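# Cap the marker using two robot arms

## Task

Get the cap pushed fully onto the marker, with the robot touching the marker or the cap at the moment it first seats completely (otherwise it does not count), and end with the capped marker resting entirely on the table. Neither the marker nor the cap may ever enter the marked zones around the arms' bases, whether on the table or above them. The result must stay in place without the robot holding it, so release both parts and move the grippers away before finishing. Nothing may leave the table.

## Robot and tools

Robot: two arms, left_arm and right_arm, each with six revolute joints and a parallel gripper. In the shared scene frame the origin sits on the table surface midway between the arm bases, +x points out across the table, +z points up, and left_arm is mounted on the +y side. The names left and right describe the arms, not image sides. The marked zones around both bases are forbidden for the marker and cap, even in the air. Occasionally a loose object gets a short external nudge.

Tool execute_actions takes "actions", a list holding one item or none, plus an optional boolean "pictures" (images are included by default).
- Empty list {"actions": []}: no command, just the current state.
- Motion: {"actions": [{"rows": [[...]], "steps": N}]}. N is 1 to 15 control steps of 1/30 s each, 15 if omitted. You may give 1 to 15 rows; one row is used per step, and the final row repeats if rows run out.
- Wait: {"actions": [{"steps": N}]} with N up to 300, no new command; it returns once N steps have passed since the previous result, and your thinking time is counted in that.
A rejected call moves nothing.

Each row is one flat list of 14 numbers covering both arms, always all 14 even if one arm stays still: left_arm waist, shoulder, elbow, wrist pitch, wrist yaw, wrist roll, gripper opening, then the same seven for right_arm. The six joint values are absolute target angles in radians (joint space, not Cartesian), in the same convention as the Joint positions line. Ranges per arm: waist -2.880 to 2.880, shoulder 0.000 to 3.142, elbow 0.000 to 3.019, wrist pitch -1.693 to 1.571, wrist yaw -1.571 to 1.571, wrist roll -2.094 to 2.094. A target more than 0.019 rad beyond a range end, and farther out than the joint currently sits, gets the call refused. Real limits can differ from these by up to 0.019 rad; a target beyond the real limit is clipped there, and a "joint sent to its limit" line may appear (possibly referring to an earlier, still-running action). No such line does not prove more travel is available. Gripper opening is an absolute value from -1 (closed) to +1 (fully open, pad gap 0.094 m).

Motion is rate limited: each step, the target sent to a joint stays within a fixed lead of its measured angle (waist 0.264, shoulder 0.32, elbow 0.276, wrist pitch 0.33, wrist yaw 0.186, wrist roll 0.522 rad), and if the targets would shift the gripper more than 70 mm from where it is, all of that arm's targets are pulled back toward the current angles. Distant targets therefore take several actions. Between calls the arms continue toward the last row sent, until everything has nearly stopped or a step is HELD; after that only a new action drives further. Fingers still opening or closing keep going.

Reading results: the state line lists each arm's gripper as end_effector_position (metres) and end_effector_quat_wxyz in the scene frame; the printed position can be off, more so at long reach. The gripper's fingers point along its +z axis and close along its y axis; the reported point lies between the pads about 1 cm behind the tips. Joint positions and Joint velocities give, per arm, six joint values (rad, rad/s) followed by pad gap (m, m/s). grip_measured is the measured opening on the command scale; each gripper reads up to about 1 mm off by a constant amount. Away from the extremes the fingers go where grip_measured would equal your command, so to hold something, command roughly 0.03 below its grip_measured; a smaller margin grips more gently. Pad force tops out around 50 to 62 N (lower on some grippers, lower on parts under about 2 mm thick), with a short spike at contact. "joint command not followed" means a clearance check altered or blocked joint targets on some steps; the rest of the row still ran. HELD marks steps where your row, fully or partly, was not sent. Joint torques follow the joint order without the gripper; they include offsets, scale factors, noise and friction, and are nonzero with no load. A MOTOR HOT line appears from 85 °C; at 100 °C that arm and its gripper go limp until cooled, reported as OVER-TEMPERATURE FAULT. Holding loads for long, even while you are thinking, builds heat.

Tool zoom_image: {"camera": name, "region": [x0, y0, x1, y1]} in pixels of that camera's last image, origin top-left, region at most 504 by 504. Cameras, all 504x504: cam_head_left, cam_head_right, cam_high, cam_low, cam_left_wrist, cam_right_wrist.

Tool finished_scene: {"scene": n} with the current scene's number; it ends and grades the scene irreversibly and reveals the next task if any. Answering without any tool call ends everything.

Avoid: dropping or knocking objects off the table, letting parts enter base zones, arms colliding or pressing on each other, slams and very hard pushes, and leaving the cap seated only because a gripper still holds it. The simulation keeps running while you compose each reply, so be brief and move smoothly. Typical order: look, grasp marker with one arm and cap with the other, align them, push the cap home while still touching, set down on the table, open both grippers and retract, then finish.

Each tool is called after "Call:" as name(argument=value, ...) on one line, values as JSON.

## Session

Call:
execute_actions(actions=[])

Scene clock: 0.00 s of 5100.00 s.
left_arm: end_effector_position=(+0.2715, -0.0477, +0.3682) grip_measured=+1.000 end_effector_quat_wxyz=(-0.058, -0.099, +0.952, -0.283) | right_arm: end_effector_position=(+0.6203, -0.1014, +0.1110) grip_measured=+1.000 end_effector_quat_wxyz=(-0.031, +0.438, +0.898, -0.033)
Joint positions: left_arm=[-0.738  1.338  1.514 -1.426  0.5   -0.912  0.094] | right_arm=[ 0.432  2.121  1.958 -1.498 -0.003  1.313  0.094]
Joint velocities: left_arm=[-0.005 -0.005 -0.022  0.002  0.037 -0.007  0.   ] | right_arm=[-0.005  0.015  0.002 -0.002 -0.095  0.022  0.   ]
Joint torques (N m, as the arm reports them, + toward a larger angle): no reading
Motor temperatures (°C, as the motors report them): left_arm=[23 23 25 23 21 22] | right_arm=[21 25 25 23 25 25]

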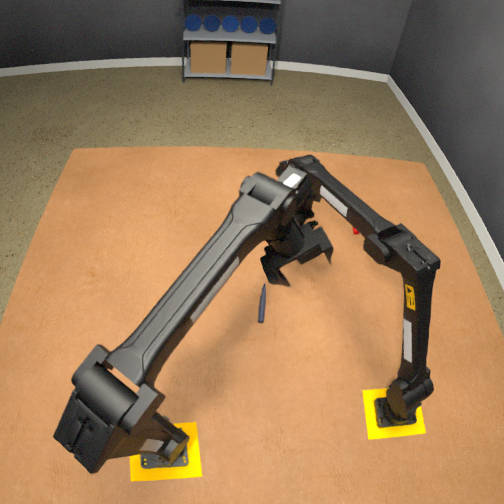

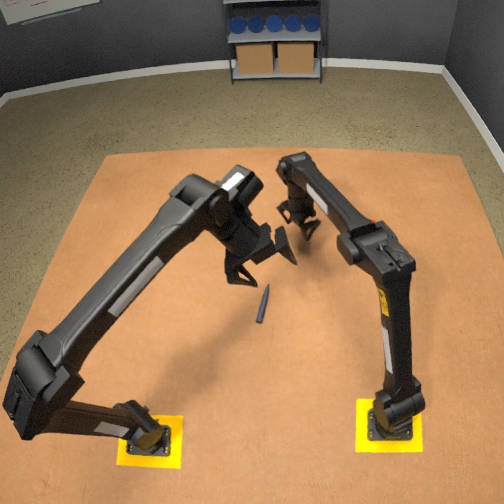

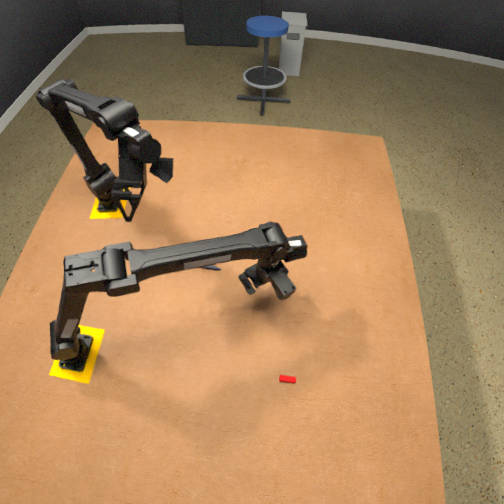

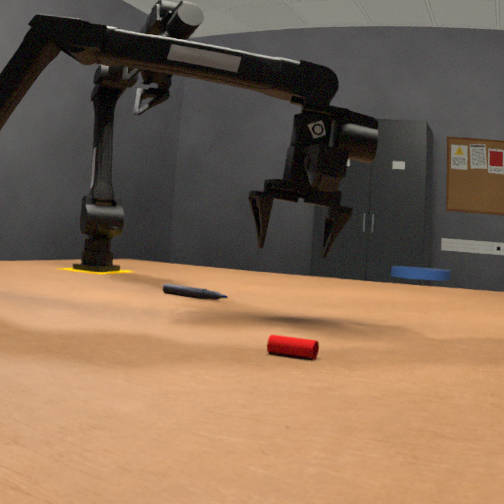

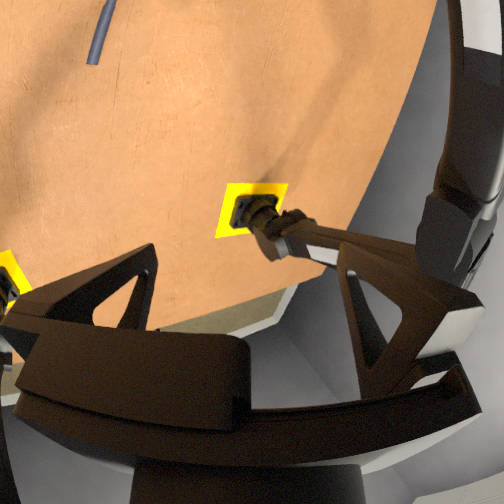

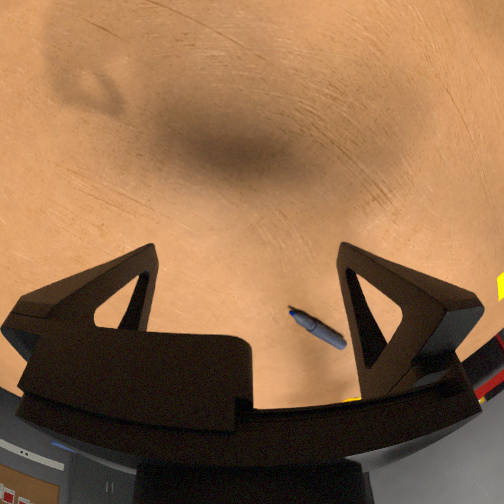

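Call:
execute_actions(actions=[{"rows":[[-0.72,1.338,1.45,-1.4,0.25,-0.7,1,0.23,2.121,1.93,-1.42,0,0.7,1]],"steps":12}], pictures=false)

Call:
execute_actions(actions=[{"rows":[[-0.7,1.5,1.4,-1.35,0,-0.43,1,0.03,2.121,1.91,-1.345,0,0.1,1]],"steps":12}], pictures=false)

Call:
execute_actions(actions=[{"rows":[[-0.69,1.67,1.38,-1.25,0,-0.43,1,0.03,2.121,1.91,-1.345,0,0.1,1]],"steps":12}], pictures=false)

Call:
execute_actions(actions=[{"rows":[[-0.69,1.765,1.38,-1.152,0,-0.43,1,0.03,2.121,1.91,-1.345,0,0.1,1]],"steps":15}], pictures=false)

Call:
execute_actions(actions=[{"steps":12}])

Scene clock: 23.37 s of 5100.00 s.
left_arm: end_effector_position=(+0.2941, -0.0095, +0.3207) grip_measured=+1.000 end_effector_quat_wxyz=(+0.022, -0.040, +0.983, -0.176) | right_arm: end_effector_position=(+0.6700, -0.2425, +0.1012) grip_measured=+1.000 end_effector_quat_wxyz=(-0.023, +0.305, +0.952, -0.013)
Joint positions: left_arm=[-0.728  1.344  1.445 -1.417  0.252 -0.725  0.094] | right_arm=[ 0.198  2.121  1.933 -1.436  0.001  0.79   0.094]
Joint velocities: left_arm=[-0.015 -0.015  0.002  0.012  0.037  0.125  0.   ] | right_arm=[-0.444 -0.005  0.007 -0.002  0.081 -0.564  0.   ]
Joint torques (N m, as the arm reports them, + toward a larger angle): left_arm=[ 0.5  -9.93 10.9   1.17  0.08  0.12] | right_arm=[  4.78 -24.2    9.89   0.45   0.05  -0.05]
Motor temperatures (°C, as the motors report them): left_arm=[23 24 28 23 21 22] | right_arm=[21 27 29 23 25 25]
Steps of this call (steps 1 to 90: nothing new was sent; then 19.97 s passed at rest; steps 91 to 102: all 12 steps of this action). Readings (joint positions):
91: left_arm=[-0.739 1.337 1.507 -1.422 0.411 -0.879] | right_arm=[0.426 2.121 1.955 -1.494 -0.004 1.270]
92: left_arm=[-0.739 1.332 1.492 -1.417 0.319 -0.845] | right_arm=[0.419 2.121 1.953 -1.486 -0.005 1.216]
94: left_arm=[-0.731 1.331 1.462 -1.417 0.260 -0.796] | right_arm=[0.389 2.121 1.946 -1.470 -0.005 1.109]
98: left_arm=[-0.728 1.342 1.445 -1.417 0.252 -0.746] | right_arm=[0.289 2.121 1.935 -1.444 -0.004 0.904]
102: the state above

Scene clock: 23.77 s of 5100.00 s.
left_arm: end_effector_position=(+0.3427, +0.0182, +0.2031) grip_measured=+1.000 end_effector_quat_wxyz=(+0.017, +0.065, +0.998, -0.011) | right_arm: end_effector_position=(+0.6901, -0.3807, +0.0931) grip_measured=+1.000 end_effector_quat_wxyz=(+0.001, +0.111, +0.994, -0.001)
Joint positions: left_arm=[-0.71   1.546  1.383 -1.366  0.002 -0.464  0.094] | right_arm=[-0.018  2.121  1.913 -1.362  0.002  0.177  0.094]
Joint velocities: left_arm=[-0.005  0.015 -0.017 -0.002 -0.051  0.168  0.   ] | right_arm=[-0.005 -0.005 -0.022 -0.017  0.007 -0.403  0.   ]
Joint torques (N m, as the arm reports them, + toward a larger angle): left_arm=[  0.8  -16.71  11.69   0.75  -0.1    0.09] | right_arm=[  3.78 -24.1    9.93   0.81   0.04   0.02]
Motor temperatures (°C, as the motors report them): left_arm=[23 24 28 23 21 22] | right_arm=[21 27 29 23 25 25]
Steps of this call (steps 1 to 12: all 12 steps of this action). Readings (joint positions):
1: left_arm=[-0.728 1.350 1.442 -1.413 0.189 -0.692] | right_arm=[0.177 2.121 1.931 -1.428 -0.000 0.735]
2: left_arm=[-0.728 1.360 1.441 -1.404 0.111 -0.655] | right_arm=[0.160 2.121 1.928 -1.414 -0.001 0.665]
4: left_arm=[-0.720 1.402 1.433 -1.386 0.026 -0.587] | right_arm=[0.113 2.121 1.920 -1.385 -0.001 0.497]
8: left_arm=[-0.710 1.506 1.402 -1.367 0.002 -0.500] | right_arm=[0.018 2.121 1.913 -1.363 -0.000 0.269]
12: the state above

Scene clock: 24.17 s of 5100.00 s.
left_arm: end_effector_position=(+0.3655, +0.0063, +0.1258) grip_measured=+1.000 end_effector_quat_wxyz=(-0.013, +0.073, +0.997, +0.006) | right_arm: end_effector_position=(+0.6907, -0.3444, +0.0931) grip_measured=+1.000 end_effector_quat_wxyz=(+0.001, +0.052, +0.999, -0.001)
Joint positions: left_arm=[-0.705  1.703  1.368 -1.265  0.002 -0.442  0.094] | right_arm=[ 0.038  2.121  1.913 -1.362  0.002  0.115  0.094]
Joint velocities: left_arm=[-0.005 -0.073  0.002 -0.007 -0.037 -0.022  0.   ] | right_arm=[-0.005 -0.015 -0.007 -0.007  0.022  0.037  0.   ]
Joint torques (N m, as the arm reports them, + toward a larger angle): left_arm=[  1.09 -17.24  10.53   0.6   -0.09   0.08] | right_arm=[  0.4  -23.58  10.12   0.79   0.1   -0.04]
Motor temperatures (°C, as the motors report them): left_arm=[23 24 28 23 21 22] | right_arm=[21 27 29 23 25 25]
Steps of this call (steps 1 to 12: all 12 steps of this action). Readings (joint positions):
1: left_arm=[-0.710 1.554 1.381 -1.351 0.002 -0.460] | right_arm=[-0.017 2.121 1.913 -1.362 0.002 0.164]
2: left_arm=[-0.710 1.564 1.382 -1.320 0.002 -0.456] | right_arm=[-0.012 2.121 1.913 -1.362 0.002 0.153]
4: left_arm=[-0.708 1.605 1.382 -1.282 0.002 -0.450] | right_arm=[0.001 2.121 1.913 -1.362 0.002 0.138]
8: left_arm=[-0.705 1.687 1.377 -1.265 0.002 -0.444] | right_arm=[0.028 2.121 1.913 -1.362 0.002 0.122]
12: the state above

Scene clock: 24.67 s of 5100.00 s.
left_arm: end_effector_position=(+0.3838, -0.0059, +0.0893) grip_measured=+1.000 end_effector_quat_wxyz=(-0.003, +0.074, +0.997, +0.001) | right_arm: end_effector_position=(+0.6907, -0.3452, +0.0931) grip_measured=+1.000 end_effector_quat_wxyz=(+0.001, +0.051, +0.999, -0.001)
Joint positions: left_arm=[-0.705  1.778  1.368 -1.168  0.002 -0.44   0.094] | right_arm=[ 0.036  2.121  1.913 -1.362  0.002  0.111  0.094]
Joint velocities: left_arm=[-0.005 -0.024 -0.017 -0.017  0.066 -0.037  0.   ] | right_arm=[-0.005  0.005 -0.007 -0.002 -0.125 -0.022  0.   ]
Joint torques (N m, as the arm reports them, + toward a larger angle): left_arm=[  1.07 -16.45  10.24   0.69  -0.09   0.1 ] | right_arm=[  0.25 -24.3   10.07   0.64   0.05  -0.09]
Motor temperatures (°C, as the motors report them): left_arm=[23 24 28 23 21 22] | right_arm=[21 27 29 23 25 25]
Steps of this call (steps 1 to 15: all 15 steps of this action). Readings (joint positions):
1: left_arm=[-0.705 1.704 1.368 -1.248 0.002 -0.442] | right_arm=[0.038 2.121 1.913 -1.362 0.002 0.114]
2: left_arm=[-0.705 1.709 1.368 -1.218 0.002 -0.441] | right_arm=[0.037 2.121 1.913 -1.362 0.002 0.114]
4: left_arm=[-0.705 1.727 1.368 -1.183 0.002 -0.441] | right_arm=[0.036 2.121 1.913 -1.362 0.002 0.113]
8: left_arm=[-0.705 1.768 1.368 -1.170 0.002 -0.440] | right_arm=[0.036 2.121 1.913 -1.362 0.002 0.112]
15: the state above

Scene clock: 25.07 s of 5100.00 s.
left_arm: end_effector_position=(+0.3838, -0.0059, +0.0893) grip_measured=+1.000 end_effector_quat_wxyz=(-0.003, +0.074, +0.997, +0.001) | right_arm: end_effector_position=(+0.6907, -0.3452, +0.0931) grip_measured=+1.000 end_effector_quat_wxyz=(+0.001, +0.051, +0.999, -0.001)
Joint positions: left_arm=[-0.705  1.778  1.368 -1.168  0.002 -0.44   0.094] | right_arm=[ 0.036  2.121  1.913 -1.362  0.002  0.111  0.094]
Joint velocities: left_arm=[-0.015 -0.005 -0.017 -0.002 -0.007 -0.066  0.   ] | right_arm=[ 0.005  0.005  0.002  0.002 -0.007  0.007  0.   ]
Joint torques (N m, as the arm reports them, + toward a larger angle): left_arm=[  1.1  -16.65  10.29   0.68  -0.09   0.1 ] | right_arm=[  0.65 -24.38   9.91   0.8    0.02  -0.01]
Motor temperatures (°C, as the motors report them): left_arm=[23 24 28 23 21 22] | right_arm=[21 27 29 23 25 25]
Steps of this call (steps 1 to 12: the robot went on to your last target). Readings (joint positions):
1: left_arm=[-0.705 1.778 1.368 -1.168 0.002 -0.440] | right_arm=[0.036 2.121 1.913 -1.362 0.002 0.111]
2: left_arm=[-0.705 1.778 1.368 -1.168 0.002 -0.440] | right_arm=[0.036 2.121 1.913 -1.362 0.002 0.111]
4: left_arm=[-0.705 1.778 1.368 -1.168 0.002 -0.440] | right_arm=[0.036 2.121 1.913 -1.362 0.002 0.111]
8: left_arm=[-0.705 1.778 1.368 -1.168 0.002 -0.440] | right_arm=[0.036 2.121 1.913 -1.362 0.002 0.111]
12: the state above

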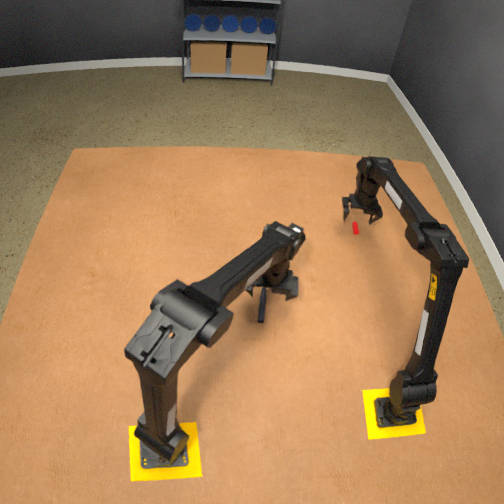

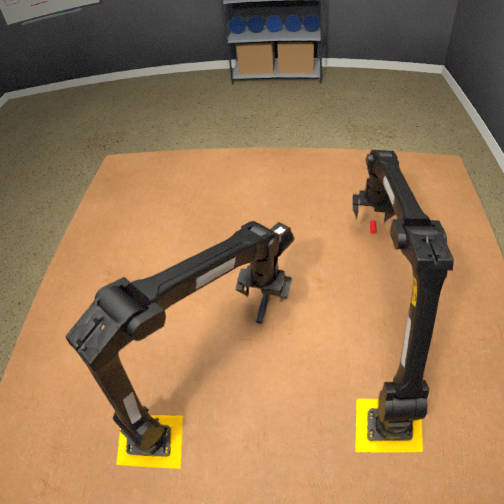

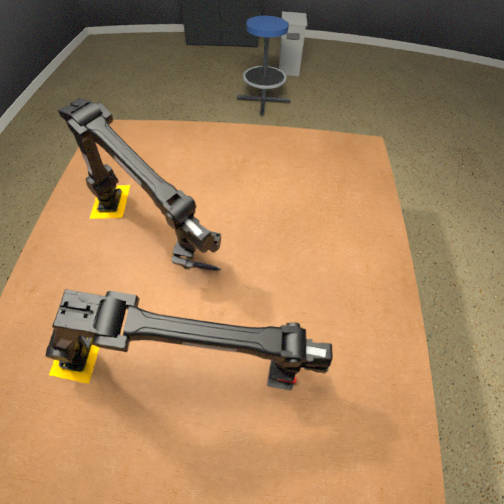

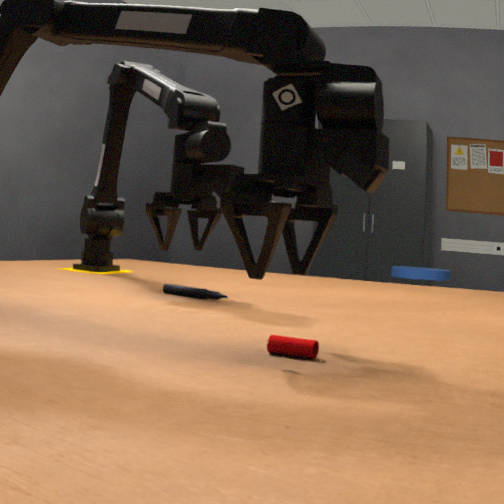

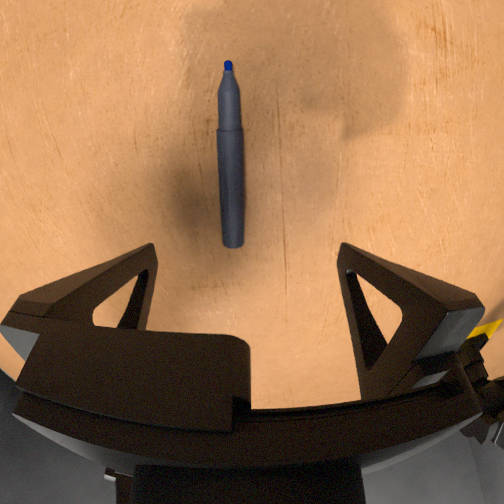

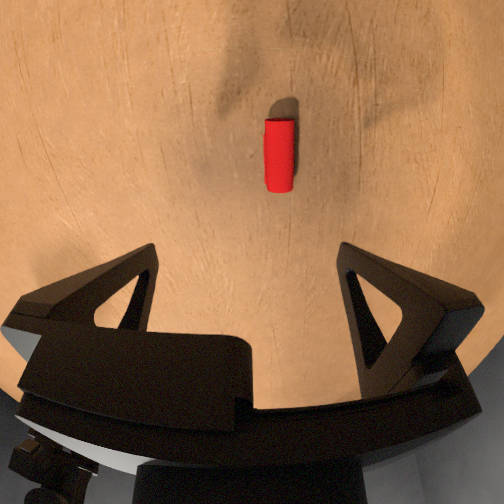

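Call:
execute_actions(actions=[{"rows":[[-0.675,1.81,1.33,-1.07,0,-0.407,0.5,0.01,2.2,2.0,-1.31,0,0.046,0.5]],"steps":12}], pictures=false)

Call:
execute_actions(actions=[{"rows":[[-0.668,1.835,1.3,-1.01,0,-0.407,0.2,-0.004,2.25,2.027,-1.285,0,0.046,0.2]],"steps":12}], pictures=false)

Call:
execute_actions(actions=[{"rows":[[-0.668,1.856,1.285,-0.98,0,-0.407,0.2,-0.004,2.285,2.027,-1.275,0,0.046,0.2]],"steps":15}], pictures=false)

Call:
execute_actions(actions=[{"steps":10}])

Call:
zoom_image(camera="cam_low", region=[140,240,360,380])

Scene clock: 42.03 s of 5100.00 s.
left_arm: end_effector_position=(+0.3894, +0.0020, +0.0559) grip_measured=+0.503 end_effector_quat_wxyz=(-0.003, +0.075, +0.997, +0.001) | right_arm: end_effector_position=(+0.7132, -0.3614, +0.0762) grip_measured=+0.503 end_effector_quat_wxyz=(+0.016, +0.038, +0.999, -0.000)
Joint positions: left_arm=[-0.686  1.816  1.327 -1.088  0.002 -0.419  0.071] | right_arm=[ 0.012  2.176  1.962 -1.324  0.002  0.061  0.071]
Joint velocities: left_arm=[ 0.015 -0.005 -0.002  0.007  0.051  0.007  0.001] | right_arm=[-0.015  0.005 -0.002  0.002 -0.022 -0.007  0.001]
Joint torques (N m, as the arm reports them, + toward a larger angle): left_arm=[  0.75 -16.42   9.1    0.78  -0.08   0.08] | right_arm=[  1.35 -23.25  14.23   0.58  -0.02  -0.04]
Motor temperatures (°C, as the motors report them): left_arm=[23 24 28 23 21 22] | right_arm=[21 28 28 23 25 25]
Steps of this call (steps 1 to 15: the robot went on to your last target; steps 16 to 90: nothing new was sent; then 13.57 s passed at rest; steps 91 to 102: all 12 steps of this action). Readings (joint positions):
91: left_arm=[-0.704 1.778 1.362 -1.151 0.002 -0.437] | right_arm=[0.035 2.125 1.918 -1.359 0.002 0.102]
92: left_arm=[-0.702 1.778 1.355 -1.125 0.002 -0.432] | right_arm=[0.034 2.133 1.933 -1.352 0.002 0.093]
94: left_arm=[-0.697 1.788 1.342 -1.098 0.002 -0.427] | right_arm=[0.030 2.151 1.956 -1.333 0.002 0.080]
98: left_arm=[-0.688 1.811 1.329 -1.089 0.002 -0.421] | right_arm=[0.018 2.170 1.962 -1.324 0.002 0.066]
102: the state above

Scene clock: 42.43 s of 5100.00 s.
left_arm: end_effector_position=(+0.3913, +0.0024, +0.0374) grip_measured=+0.203 end_effector_quat_wxyz=(+0.003, +0.075, +0.997, -0.003) | right_arm: end_effector_position=(+0.7243, -0.3682, +0.0532) grip_measured=+0.203 end_effector_quat_wxyz=(+0.016, +0.041, +0.999, -0.000)
Joint positions: left_arm=[-0.683  1.835  1.299 -1.027  0.002 -0.417  0.057] | right_arm=[ 0.003  2.227  1.988 -1.301  0.002  0.057  0.056]
Joint velocities: left_arm=[-0.005 -0.015 -0.017  0.012  0.037  0.051  0.   ] | right_arm=[-0.005 -0.005 -0.007 -0.022 -0.022 -0.007 -0.   ]
Joint torques (N m, as the arm reports them, + toward a larger angle): left_arm=[  1.16 -15.82   8.77   0.79  -0.07   0.09] | right_arm=[  0.73 -23.    14.02   0.8    0.01   0.02]
Motor temperatures (°C, as the motors report them): left_arm=[23 24 28 23 21 22] | right_arm=[21 28 28 23 25 25]
Steps of this call (steps 1 to 12: all 12 steps of this action). Readings (joint positions):
1: left_arm=[-0.686 1.816 1.323 -1.074 0.002 -0.419] | right_arm=[0.011 2.180 1.964 -1.323 0.002 0.060]
2: left_arm=[-0.686 1.816 1.318 -1.055 0.002 -0.418] | right_arm=[0.011 2.186 1.973 -1.318 0.002 0.060]
4: left_arm=[-0.685 1.822 1.309 -1.035 0.002 -0.418] | right_arm=[0.009 2.199 1.986 -1.306 0.002 0.059]
8: left_arm=[-0.683 1.833 1.300 -1.029 0.002 -0.417] | right_arm=[0.005 2.218 1.988 -1.301 0.002 0.058]
12: the state above

Scene clock: 42.93 s of 5100.00 s.
left_arm: end_effector_position=(+0.3906, +0.0029, +0.0234) grip_measured=+0.203 end_effector_quat_wxyz=(+0.001, +0.075, +0.997, -0.002) | right_arm: end_effector_position=(+0.7240, -0.3681, +0.0320) grip_measured=+0.203 end_effector_quat_wxyz=(+0.004, +0.041, +0.999, -0.001)
Joint positions: left_arm=[-0.683  1.854  1.285 -0.998  0.002 -0.417  0.057] | right_arm=[ 0.003  2.26   1.99  -1.293  0.002  0.057  0.056]
Joint velocities: left_arm=[-0.024  0.005  0.002 -0.002 -0.037  0.037  0.001] | right_arm=[ 0.005 -0.015  0.002 -0.002 -0.051 -0.007 -0.   ]
Joint torques (N m, as the arm reports them, + toward a larger angle): left_arm=[  1.14 -15.71   8.48   0.79  -0.08   0.09] | right_arm=[  0.   -23.58  13.85   0.8    0.02  -0.02]
Motor temperatures (°C, as the motors report them): left_arm=[23 24 28 23 21 22] | right_arm=[21 28 29 23 25 25]
Steps of this call (steps 1 to 15: all 15 steps of this action). Readings (joint positions):
1: left_arm=[-0.683 1.836 1.297 -1.021 0.002 -0.417] | right_arm=[0.003 2.229 1.988 -1.300 0.002 0.057]
2: left_arm=[-0.683 1.836 1.295 -1.011 0.002 -0.417] | right_arm=[0.003 2.231 1.990 -1.297 0.002 0.057]
4: left_arm=[-0.683 1.841 1.292 -1.001 0.002 -0.417] | right_arm=[0.003 2.237 1.990 -1.293 0.002 0.057]
8: left_arm=[-0.683 1.852 1.287 -0.998 0.002 -0.417] | right_arm=[0.003 2.252 1.990 -1.293 0.002 0.057]
15: the state above

Scene clock: 43.27 s of 5100.00 s.
left_arm: end_effector_position=(+0.3906, +0.0029, +0.0234) grip_measured=+0.203 end_effector_quat_wxyz=(+0.001, +0.075, +0.997, -0.002) | right_arm: end_effector_position=(+0.7240, -0.3681, +0.0320) grip_measured=+0.203 end_effector_quat_wxyz=(+0.004, +0.041, +0.999, -0.001)
Joint positions: left_arm=[-0.683  1.854  1.285 -0.998  0.002 -0.417  0.057] | right_arm=[ 0.003  2.26   1.99  -1.293  0.002  0.057  0.056]
Joint velocities: left_arm=[ 0.005 -0.015 -0.012 -0.017 -0.037 -0.022 -0.001] | right_arm=[-0.005 -0.015  0.002  0.007 -0.007 -0.037  0.   ]
Joint torques (N m, as the arm reports them, + toward a larger angle): left_arm=[  1.14 -15.8    8.4    0.79  -0.07   0.09] | right_arm=[  0.84 -23.63  13.87   0.8   -0.02   0.  ]
Motor temperatures (°C, as the motors report them): left_arm=[23 24 28 23 21 22] | right_arm=[21 28 29 23 25 25]
Steps of this call (steps 1 to 10: the robot went on to your last target). Readings (joint positions):
1: left_arm=[-0.683 1.854 1.285 -0.998 0.002 -0.417] | right_arm=[0.003 2.260 1.990 -1.293 0.002 0.057]
2: left_arm=[-0.683 1.854 1.285 -0.998 0.002 -0.417] | right_arm=[0.003 2.260 1.990 -1.293 0.002 0.057]
4: left_arm=[-0.683 1.854 1.285 -0.998 0.002 -0.417] | right_arm=[0.003 2.260 1.990 -1.293 0.002 0.057]
8: left_arm=[-0.683 1.854 1.285 -0.998 0.002 -0.417] | right_arm=[0.003 2.260 1.990 -1.293 0.002 0.057]
10: the state above

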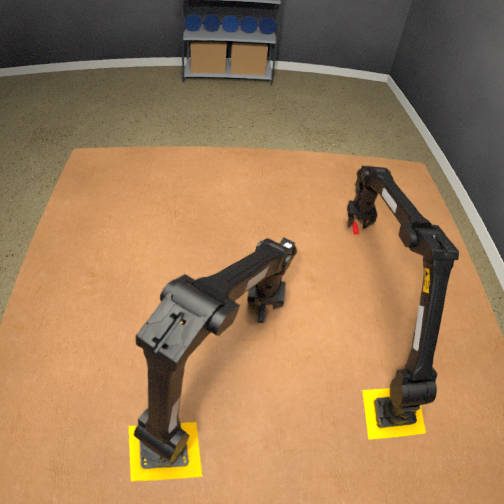

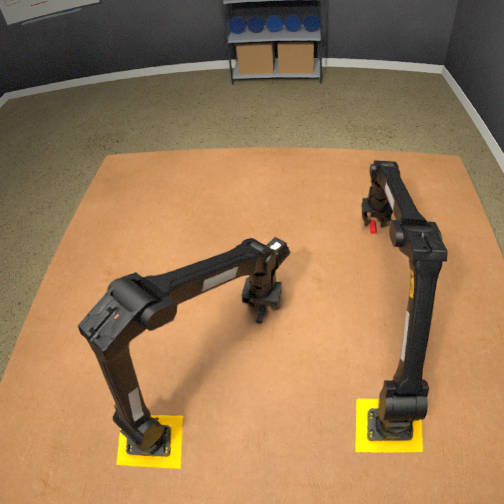

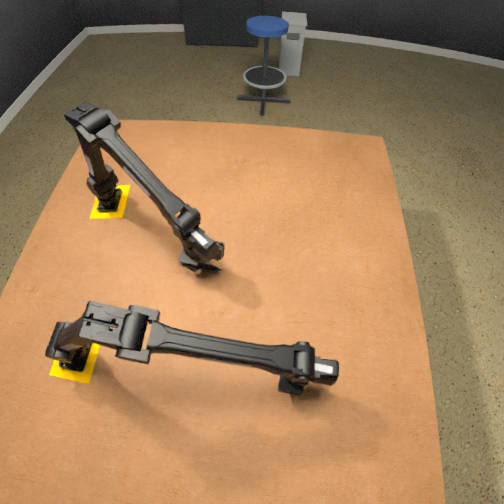

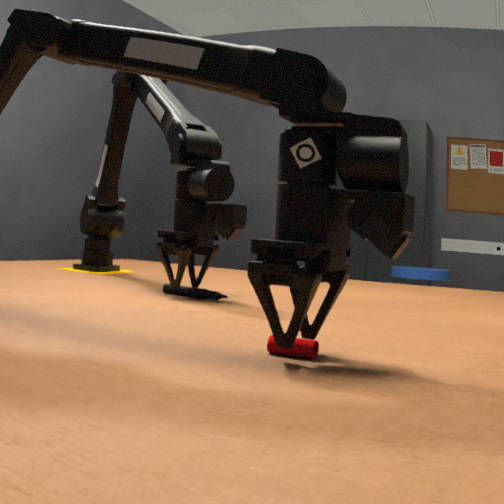

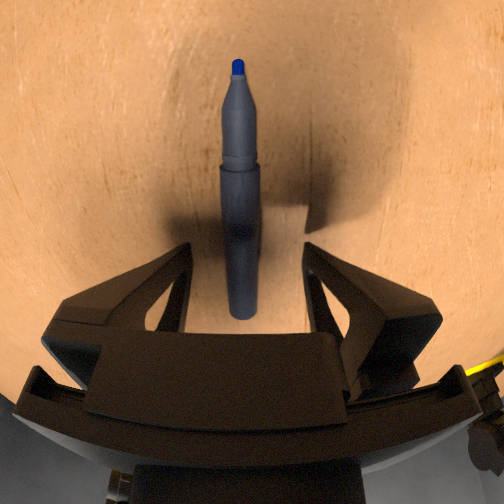

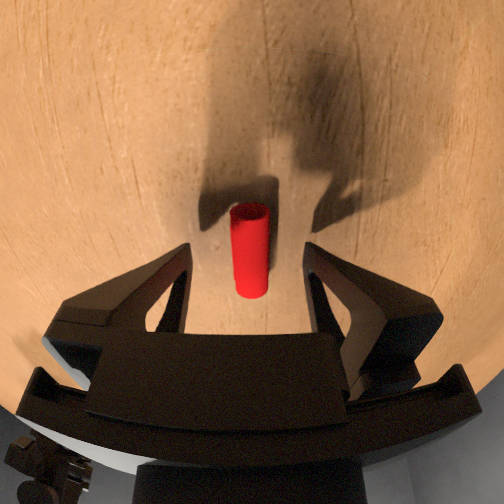

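Region (140, 240, 360, 380) of cam_low's 504x504 image, scaled by 2.291, with more detail than that image has; it fills the top 321 rows of this view, and the rest is white.

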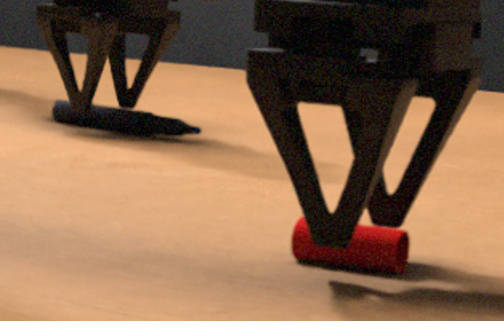

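Call:
execute_actions(actions=[{"rows":[[-0.662,1.872,1.285,-0.97,0,-0.42,-0.2,-0.004,2.305,2.027,-1.27,0,0.03,-0.2]],"steps":15}], pictures=false)

Scene clock: 52.30 s of 5100.00 s.
left_arm: end_effector_position=(+0.3936, +0.0056, +0.0164) grip_measured=-0.197 end_effector_quat_wxyz=(-0.000, +0.071, +0.997, -0.001) | right_arm: end_effector_position=(+0.7238, -0.3681, +0.0224) grip_measured=-0.197 end_effector_quat_wxyz=(-0.001, +0.033, +0.999, -0.001)
Joint positions: left_arm=[-0.676  1.869  1.285 -0.987  0.002 -0.417  0.038] | right_arm=[ 0.003  2.274  1.99  -1.288  0.002  0.042  0.038]
Joint velocities: left_arm=[-0.005 -0.005 -0.002  0.012  0.051  0.007  0.001] | right_arm=[-0.024 -0.005 -0.012 -0.002 -0.051  0.007 -0.001]
Joint torques (N m, as the arm reports them, + toward a larger angle): left_arm=[  1.09 -15.68   8.34   0.75  -0.07  -0.06] | right_arm=[ -0.21 -23.19  13.77   0.77   0.01  -0.04]
Motor temperatures (°C, as the motors report them): left_arm=[23 24 27 23 21 22] | right_arm=[21 28 30 23 25 25]
Steps of this call (steps 1 to 15: the robot went on to your last target; steps 16 to 90: nothing new was sent; then 5.53 s passed at rest; steps 91 to 105: all 15 steps of this action). Readings (joint positions):
91: left_arm=[-0.683 1.855 1.285 -0.996 0.002 -0.417] | right_arm=[0.003 2.260 1.990 -1.292 0.002 0.055]
92: left_arm=[-0.682 1.856 1.285 -0.992 0.002 -0.417] | right_arm=[0.003 2.261 1.990 -1.290 0.002 0.052]
94: left_arm=[-0.680 1.860 1.285 -0.988 0.002 -0.417] | right_arm=[0.003 2.264 1.990 -1.288 0.002 0.048]
98: left_arm=[-0.676 1.867 1.285 -0.987 0.002 -0.417] | right_arm=[0.003 2.271 1.990 -1.288 0.002 0.044]
105: the state above

Call:
execute_actions(actions=[{"rows":[[-0.662,1.872,1.285,-0.97,0,-0.42,-0.68,-0.004,2.311,2.027,-1.27,0,0.03,-0.4]],"steps":15}], pictures=false)

Call:
execute_actions(actions=[{"rows":[[-0.662,1.82,1.34,-1.03,0,-0.42,-0.68,-0.004,2.311,2.027,-1.27,0,0.03,-0.66]],"steps":10}], pictures=false)

Call:
execute_actions(actions=[{"rows":[[-0.5,1.88,1.5,-1.12,0,0.1,-0.68,0,2.17,1.99,-1.3,0,0.03,-0.66]],"steps":12}], pictures=false)

Call:
execute_actions(actions=[{"rows":[[-0.32,1.97,1.65,-1.17,0,0.6,-0.68,0.1,2.08,1.85,-1.25,0,-0.5,-0.66]],"steps":12}], pictures=false)

Call:
execute_actions(actions=[{"rows":[[-0.16,2.05,1.753,-1.175,0,1.122,-0.68,0.2,2.04,1.74,-1.17,0,-1.16,-0.66]],"steps":15}], pictures=false)

Call:
execute_actions(actions=[{"rows":[[-0.16,2.085,1.753,-1.16,0,1.122,-0.68,0.2,2.06,1.664,-1.124,0,-1.16,-0.66]],"steps":15}], pictures=false)

Call:
execute_actions(actions=[{"steps":10}])

Scene clock: 84.33 s of 5100.00 s.
left_arm: end_effector_position=(+0.3936, +0.0056, +0.0164) grip_measured=-0.649 end_effector_quat_wxyz=(-0.000, +0.071, +0.997, -0.001) | right_arm: end_effector_position=(+0.7235, -0.3681, +0.0209) grip_measured=-0.397 end_effector_quat_wxyz=(-0.002, +0.033, +0.999, -0.001)
Joint positions: left_arm=[-0.676  1.869  1.285 -0.987  0.002 -0.417  0.016] | right_arm=[ 0.003  2.276  1.99  -1.288  0.002  0.041  0.028]
Joint velocities: left_arm=[ 0.005 -0.005  0.002 -0.002 -0.066 -0.022  0.   ] | right_arm=[-0.005 -0.005  0.007 -0.007 -0.022  0.007 -0.   ]
Joint torques (N m, as the arm reports them, + toward a larger angle): left_arm=[  1.01 -15.68   8.36   0.75  -0.07  -0.06] | right_arm=[  0.78 -22.43  13.89   0.88   0.01  -0.07]
Motor temperatures (°C, as the motors report them): left_arm=[23 24 27 23 21 22] | right_arm=[21 28 31 23 25 25]
Steps of this call (steps 1 to 15: the robot went on to your last target; steps 16 to 90: nothing new was sent; then 28.53 s passed at rest; steps 91 to 105: all 15 steps of this action). Readings (joint positions):
91: left_arm=[-0.676 1.869 1.285 -0.987 0.002 -0.417] | right_arm=[0.003 2.274 1.990 -1.288 0.002 0.041]
92: left_arm=[-0.676 1.869 1.285 -0.987 0.002 -0.417] | right_arm=[0.003 2.274 1.990 -1.288 0.002 0.041]
94: left_arm=[-0.676 1.869 1.285 -0.987 0.002 -0.417] | right_arm=[0.003 2.275 1.990 -1.288 0.002 0.041]
98: left_arm=[-0.676 1.869 1.285 -0.987 0.002 -0.417] | right_arm=[0.003 2.276 1.990 -1.288 0.002 0.041]
105: the state above

Scene clock: 84.67 s of 5100.00 s.
left_arm: end_effector_position=(+0.3944, +0.0051, +0.0373) grip_measured=-0.649 end_effector_quat_wxyz=(+0.007, +0.071, +0.997, -0.005) | right_arm: end_effector_position=(+0.7235, -0.3681, +0.0209) grip_measured=-0.628 end_effector_quat_wxyz=(-0.002, +0.033, +0.999, -0.001)
Joint positions: left_arm=[-0.676  1.832  1.294 -1.015  0.002 -0.417  0.016] | right_arm=[ 0.003  2.276  1.99  -1.288  0.002  0.041  0.017]
Joint velocities: left_arm=[-0.005 -0.034  0.032  0.002 -0.022 -0.051  0.001] | right_arm=[-0.015 -0.005 -0.017  0.012 -0.037  0.037  0.001]
Joint torques (N m, as the arm reports them, + toward a larger angle): left_arm=[  0.99 -16.49  12.84  -0.55  -0.07  -0.05] | right_arm=[  0.85 -23.18  13.62   0.74   0.03  -0.06]
Motor temperatures (°C, as the motors report them): left_arm=[23 24 27 23 21 22] | right_arm=[21 28 31 23 25 25]
Steps of this call (steps 1 to 10: all 10 steps of this action). Readings (joint positions):
1: left_arm=[-0.676 1.867 1.286 -0.992 0.002 -0.417] | right_arm=[0.003 2.276 1.990 -1.288 0.002 0.041]
2: left_arm=[-0.676 1.864 1.286 -1.001 0.002 -0.417] | right_arm=[0.003 2.276 1.990 -1.288 0.002 0.041]
4: left_arm=[-0.676 1.854 1.286 -1.011 0.002 -0.417] | right_arm=[0.003 2.276 1.990 -1.288 0.002 0.041]
8: left_arm=[-0.676 1.836 1.291 -1.015 0.002 -0.417] | right_arm=[0.003 2.276 1.990 -1.288 0.002 0.041]
10: the state above

Scene clock: 85.07 s of 5100.00 s.
left_arm: end_effector_position=(+0.4842, +0.0825, +0.0701) grip_measured=-0.649 end_effector_quat_wxyz=(+0.026, +0.195, +0.980, -0.003) | right_arm: end_effector_position=(+0.7281, -0.3682, +0.0879) grip_measured=-0.628 end_effector_quat_wxyz=(+0.046, +0.033, +0.998, -0.000)
Joint positions: left_arm=[-0.475  1.881  1.463 -1.101 -0.002  0.035  0.016] | right_arm=[ 0.003  2.17   1.979 -1.288  0.002  0.041  0.017]
Joint velocities: left_arm=[ 0.093 -0.024 -0.012 -0.042  0.007  0.344 -0.   ] | right_arm=[-0.005 -0.112 -0.002 -0.002 -0.022 -0.051 -0.   ]
Joint torques (N m, as the arm reports them, + toward a larger angle): left_arm=[ -3.21 -17.26  12.72  -0.5    0.12   0.13] | right_arm=[  0.28 -25.11  11.62  -0.06   0.02  -0.03]
Motor temperatures (°C, as the motors report them): left_arm=[23 24 27 23 21 22] | right_arm=[21 28 31 23 25 25]
Steps of this call (steps 1 to 12: all 12 steps of this action). Readings (joint positions):
1: left_arm=[-0.670 1.834 1.304 -1.029 0.003 -0.368] | right_arm=[0.003 2.272 1.989 -1.288 0.002 0.041]
2: left_arm=[-0.661 1.842 1.323 -1.048 0.004 -0.313] | right_arm=[0.003 2.266 1.983 -1.288 0.002 0.041]
4: left_arm=[-0.626 1.859 1.368 -1.071 0.004 -0.212] | right_arm=[0.003 2.247 1.979 -1.288 0.002 0.041]
8: left_arm=[-0.529 1.881 1.447 -1.096 0.002 -0.041] | right_arm=[0.003 2.200 1.979 -1.288 0.002 0.041]
12: the state above

Scene clock: 85.47 s of 5100.00 s.
left_arm: end_effector_position=(+0.5472, +0.1745, +0.0683) grip_measured=-0.649 end_effector_quat_wxyz=(+0.023, +0.350, +0.936, +0.005) | right_arm: end_effector_position=(+0.6921, -0.2849, +0.0837) grip_measured=-0.628 end_effector_quat_wxyz=(+0.029, -0.273, +0.962, -0.005)
Joint positions: left_arm=[-0.293  1.975  1.605 -1.154 -0.002  0.538  0.016] | right_arm=[ 0.128  2.1    1.852 -1.264 -0.    -0.452  0.017]
Joint velocities: left_arm=[ 0.034 -0.005  0.002 -0.007  0.066  0.33   0.   ] | right_arm=[ 0.015 -0.015  0.017  0.007  0.007 -0.286  0.   ]
Joint torques (N m, as the arm reports them, + toward a larger angle): left_arm=[ -2.97 -19.17  13.79  -0.48   0.15   0.11] | right_arm=[ -1.49 -25.09  10.13   0.85   0.05   0.07]
Motor temperatures (°C, as the motors report them): left_arm=[23 24 27 23 21 22] | right_arm=[21 28 31 23 25 25]
Steps of this call (steps 1 to 12: all 12 steps of this action). Readings (joint positions):
1: left_arm=[-0.465 1.886 1.473 -1.112 0.001 0.094] | right_arm=[0.007 2.157 1.959 -1.276 0.002 -0.039]
2: left_arm=[-0.456 1.899 1.494 -1.127 0.002 0.163] | right_arm=[0.012 2.136 1.919 -1.264 0.003 -0.127]
4: left_arm=[-0.422 1.933 1.545 -1.141 0.002 0.289] | right_arm=[0.036 2.107 1.864 -1.264 0.003 -0.258]
8: left_arm=[-0.336 1.973 1.605 -1.148 0.001 0.466] | right_arm=[0.099 2.100 1.852 -1.264 0.001 -0.395]
12: the state above

Scene clock: 85.97 s of 5100.00 s.
left_arm: end_effector_position=(+0.5883, +0.2662, +0.0589) grip_measured=-0.649 end_effector_quat_wxyz=(+0.027, +0.526, +0.850, +0.016) | right_arm: end_effector_position=(+0.6644, -0.2338, +0.0651) grip_measured=-0.628 end_effector_quat_wxyz=(+0.025, -0.608, +0.794, -0.013)
Joint positions: left_arm=[-0.139  2.054  1.707 -1.161 -0.001  1.087  0.016] | right_arm=[ 0.213  2.061  1.736 -1.189  0.001 -1.121  0.017]
Joint velocities: left_arm=[-0.054 -0.015 -0.002 -0.022  0.081  0.183  0.   ] | right_arm=[-0.044 -0.015 -0.007 -0.002  0.095 -0.198 -0.   ]
Joint torques (N m, as the arm reports them, + toward a larger angle): left_arm=[ -2.   -20.24  13.87  -0.47   0.18   0.07] | right_arm=[  0.38 -24.75  10.52   0.97  -0.04  -0.05]
Motor temperatures (°C, as the motors report them): left_arm=[23 24 27 23 21 22] | right_arm=[21 28 31 23 25 25]
Steps of this call (steps 1 to 15: all 15 steps of this action). Readings (joint positions):
1: left_arm=[-0.285 1.979 1.613 -1.158 0.001 0.604] | right_arm=[0.133 2.094 1.833 -1.242 0.001 -0.536]
2: left_arm=[-0.279 1.990 1.631 -1.161 0.002 0.683] | right_arm=[0.136 2.079 1.799 -1.214 0.001 -0.634]
4: left_arm=[-0.250 2.018 1.674 -1.161 0.002 0.824] | right_arm=[0.154 2.063 1.754 -1.201 0.001 -0.817]
8: left_arm=[-0.175 2.049 1.707 -1.161 0.001 0.994] | right_arm=[0.199 2.062 1.736 -1.193 0.001 -1.014]
15: the state above

Scene clock: 86.47 s of 5100.00 s.
left_arm: end_effector_position=(+0.5860, +0.2597, +0.0390) grip_measured=-0.649 end_effector_quat_wxyz=(+0.013, +0.541, +0.841, +0.008) | right_arm: end_effector_position=(+0.6475, -0.2413, +0.0405) grip_measured=-0.628 end_effector_quat_wxyz=(+0.014, -0.616, +0.788, -0.008)
Joint positions: left_arm=[-0.149  2.088  1.709 -1.161 -0.001  1.111  0.016] | right_arm=[ 0.206  2.054  1.657 -1.141  0.001 -1.148  0.017]
Joint velocities: left_arm=[-0.005 -0.005 -0.022  0.012  0.007  0.007 -0.   ] | right_arm=[-0.024  0.015  0.002 -0.017 -0.066 -0.007 -0.   ]
Joint torques (N m, as the arm reports them, + toward a larger angle): left_arm=[ -1.41 -20.86  13.48   0.09   0.18   0.08] | right_arm=[  0.04 -21.67  10.54   0.78  -0.07  -0.07]
Motor temperatures (°C, as the motors report them): left_arm=[23 24 27 23 21 22] | right_arm=[21 28 31 23 25 25]
Steps of this call (steps 1 to 15: all 15 steps of this action). Readings (joint positions):
1: left_arm=[-0.141 2.057 1.707 -1.161 -0.001 1.092] | right_arm=[0.211 2.060 1.725 -1.175 0.001 -1.126]
2: left_arm=[-0.143 2.059 1.709 -1.161 -0.001 1.096] | right_arm=[0.210 2.055 1.708 -1.158 0.001 -1.131]
4: left_arm=[-0.147 2.066 1.709 -1.161 -0.001 1.102] | right_arm=[0.207 2.054 1.680 -1.147 0.001 -1.138]
8: left_arm=[-0.149 2.083 1.709 -1.161 -0.001 1.108] | right_arm=[0.206 2.054 1.657 -1.145 0.001 -1.144]
15: the state above

Scene clock: 86.80 s of 5100.00 s.
left_arm: end_effector_position=(+0.5860, +0.2597, +0.0390) grip_measured=-0.649 end_effector_quat_wxyz=(+0.013, +0.541, +0.841, +0.008) | right_arm: end_effector_position=(+0.6475, -0.2413, +0.0405) grip_measured=-0.628 end_effector_quat_wxyz=(+0.014, -0.616, +0.788, -0.008)
Joint positions: left_arm=[-0.149  2.088  1.709 -1.161 -0.001  1.112  0.016] | right_arm=[ 0.206  2.054  1.657 -1.141  0.001 -1.149  0.017]
Joint velocities: left_arm=[-0.005 -0.024  0.007 -0.007  0.007 -0.022 -0.   ] | right_arm=[ 0.005 -0.005 -0.007 -0.022  0.022  0.022  0.002]
Joint torques (N m, as the arm reports them, + toward a larger angle): left_arm=[ -1.25 -20.73  13.52   0.09   0.18   0.09] | right_arm=[  0.87 -23.    10.48   0.71   0.    -0.01]
Motor temperatures (°C, as the motors report them): left_arm=[23 24 27 23 21 22] | right_arm=[21 28 31 23 25 25]
Steps of this call (steps 1 to 10: the robot went on to your last target). Readings (joint positions):
1: left_arm=[-0.149 2.088 1.709 -1.161 -0.001 1.112] | right_arm=[0.206 2.054 1.657 -1.141 0.001 -1.148]
2: left_arm=[-0.149 2.088 1.709 -1.161 -0.001 1.112] | right_arm=[0.206 2.054 1.657 -1.141 0.001 -1.148]
4: left_arm=[-0.149 2.088 1.709 -1.161 -0.001 1.112] | right_arm=[0.206 2.054 1.657 -1.141 0.001 -1.149]
8: left_arm=[-0.149 2.088 1.709 -1.161 -0.001 1.112] | right_arm=[0.206 2.054 1.657 -1.141 0.001 -1.149]
10: the state above

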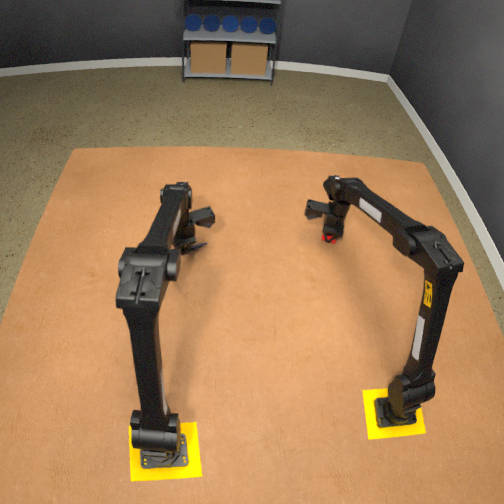

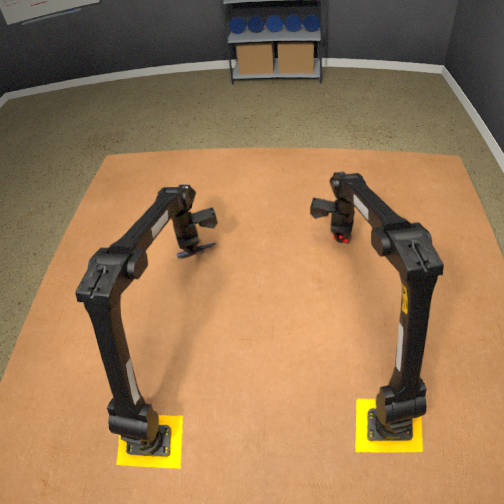

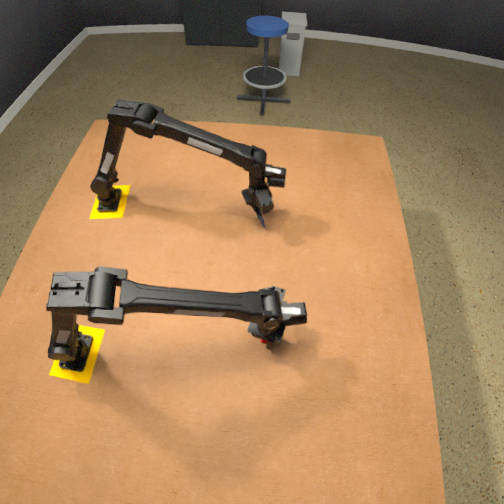

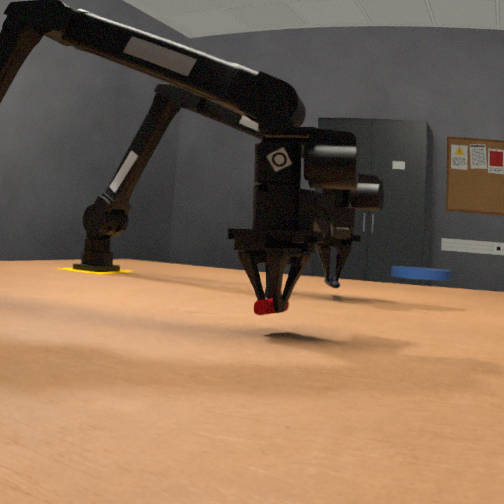

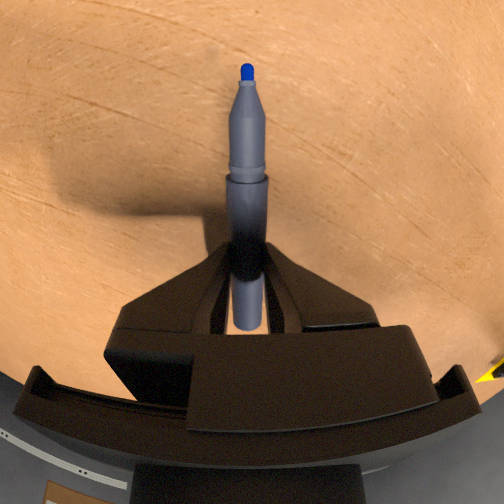

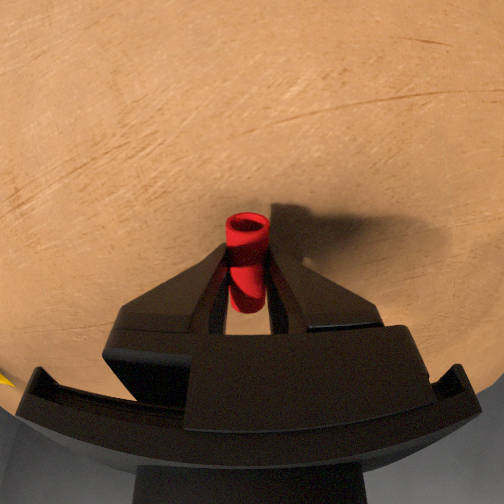

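Call:
execute_actions(actions=[{"rows":[[-0.155,2.117,1.74,-1.16,0,1.122,-0.68,0.2,2.11,1.664,-1.124,0,-1.16,-0.66]],"steps":15}], pictures=false)

Call:
execute_actions(actions=[{"steps":5}], pictures=false)

Scene clock: 100.53 s of 5100.00 s.
left_arm: end_effector_position=(+0.5827, +0.2598, +0.0195) grip_measured=-0.649 end_effector_quat_wxyz=(-0.001, +0.542, +0.841, +0.000) | right_arm: end_effector_position=(+0.6445, -0.2418, +0.0208) grip_measured=-0.628 end_effector_quat_wxyz=(-0.000, -0.616, +0.788, -0.000)
Joint positions: left_arm=[-0.149  2.12   1.709 -1.161 -0.001  1.112  0.016] | right_arm=[ 0.206  2.088  1.657 -1.14   0.001 -1.149  0.017]
Joint velocities: left_arm=[-0.005 -0.015 -0.037 -0.022 -0.007  0.022  0.001] | right_arm=[-0.015  0.015 -0.017  0.002 -0.007  0.051 -0.001]
Joint torques (N m, as the arm reports them, + toward a larger angle): left_arm=[ -0.82 -20.68  12.13   0.04   0.18   0.09] | right_arm=[  0.32 -21.02  10.05   0.44  -0.08  -0.02]
Motor temperatures (°C, as the motors report them): left_arm=[23 25 29 23 21 22] | right_arm=[21 28 30 23 25 25]
Steps of this call (steps 1 to 15: the robot went on to your last target; steps 16 to 90: nothing new was sent; then 10.23 s passed at rest; steps 91 to 105: all 15 steps of this action). Readings (joint positions):
91: left_arm=[-0.149 2.089 1.709 -1.161 -0.001 1.112] | right_arm=[0.206 2.056 1.657 -1.141 0.001 -1.149]
92: left_arm=[-0.149 2.091 1.709 -1.161 -0.001 1.112] | right_arm=[0.206 2.058 1.657 -1.140 0.001 -1.149]
94: left_arm=[-0.149 2.098 1.709 -1.161 -0.001 1.112] | right_arm=[0.206 2.065 1.657 -1.140 0.001 -1.149]
98: left_arm=[-0.149 2.114 1.709 -1.161 -0.001 1.112] | right_arm=[0.206 2.081 1.657 -1.140 0.001 -1.149]
105: the state above

Scene clock: 100.70 s of 5100.00 s.
left_arm: end_effector_position=(+0.5827, +0.2598, +0.0195) grip_measured=-0.649 end_effector_quat_wxyz=(-0.001, +0.542, +0.841, +0.000) | right_arm: end_effector_position=(+0.6445, -0.2418, +0.0208) grip_measured=-0.628 end_effector_quat_wxyz=(-0.000, -0.616, +0.788, -0.000)
Joint positions: left_arm=[-0.149  2.12   1.709 -1.161 -0.001  1.112  0.016] | right_arm=[ 0.206  2.088  1.657 -1.14   0.001 -1.149  0.017]
Joint velocities: left_arm=[ 0.005 -0.005 -0.012 -0.002  0.11   0.037 -0.   ] | right_arm=[ 0.005  0.005 -0.022  0.012 -0.022 -0.051  0.   ]
Joint torques (N m, as the arm reports them, + toward a larger angle): left_arm=[ -0.75 -20.68  12.11   0.04   0.18   0.09] | right_arm=[  0.68 -20.88  10.23   0.65   0.    -0.06]
Motor temperatures (°C, as the motors report them): left_arm=[23 25 29 23 21 22] | right_arm=[21 28 30 23 25 25]
Steps of this call (steps 1 to 5: the robot went on to your last target). Readings (joint positions):
1: left_arm=[-0.149 2.120 1.709 -1.161 -0.001 1.112] | right_arm=[0.206 2.088 1.657 -1.140 0.001 -1.149]
2: left_arm=[-0.149 2.120 1.709 -1.161 -0.001 1.112] | right_arm=[0.206 2.088 1.657 -1.140 0.001 -1.149]
4: left_arm=[-0.149 2.120 1.709 -1.161 -0.001 1.112] | right_arm=[0.206 2.088 1.657 -1.140 0.001 -1.149]
5: the state above


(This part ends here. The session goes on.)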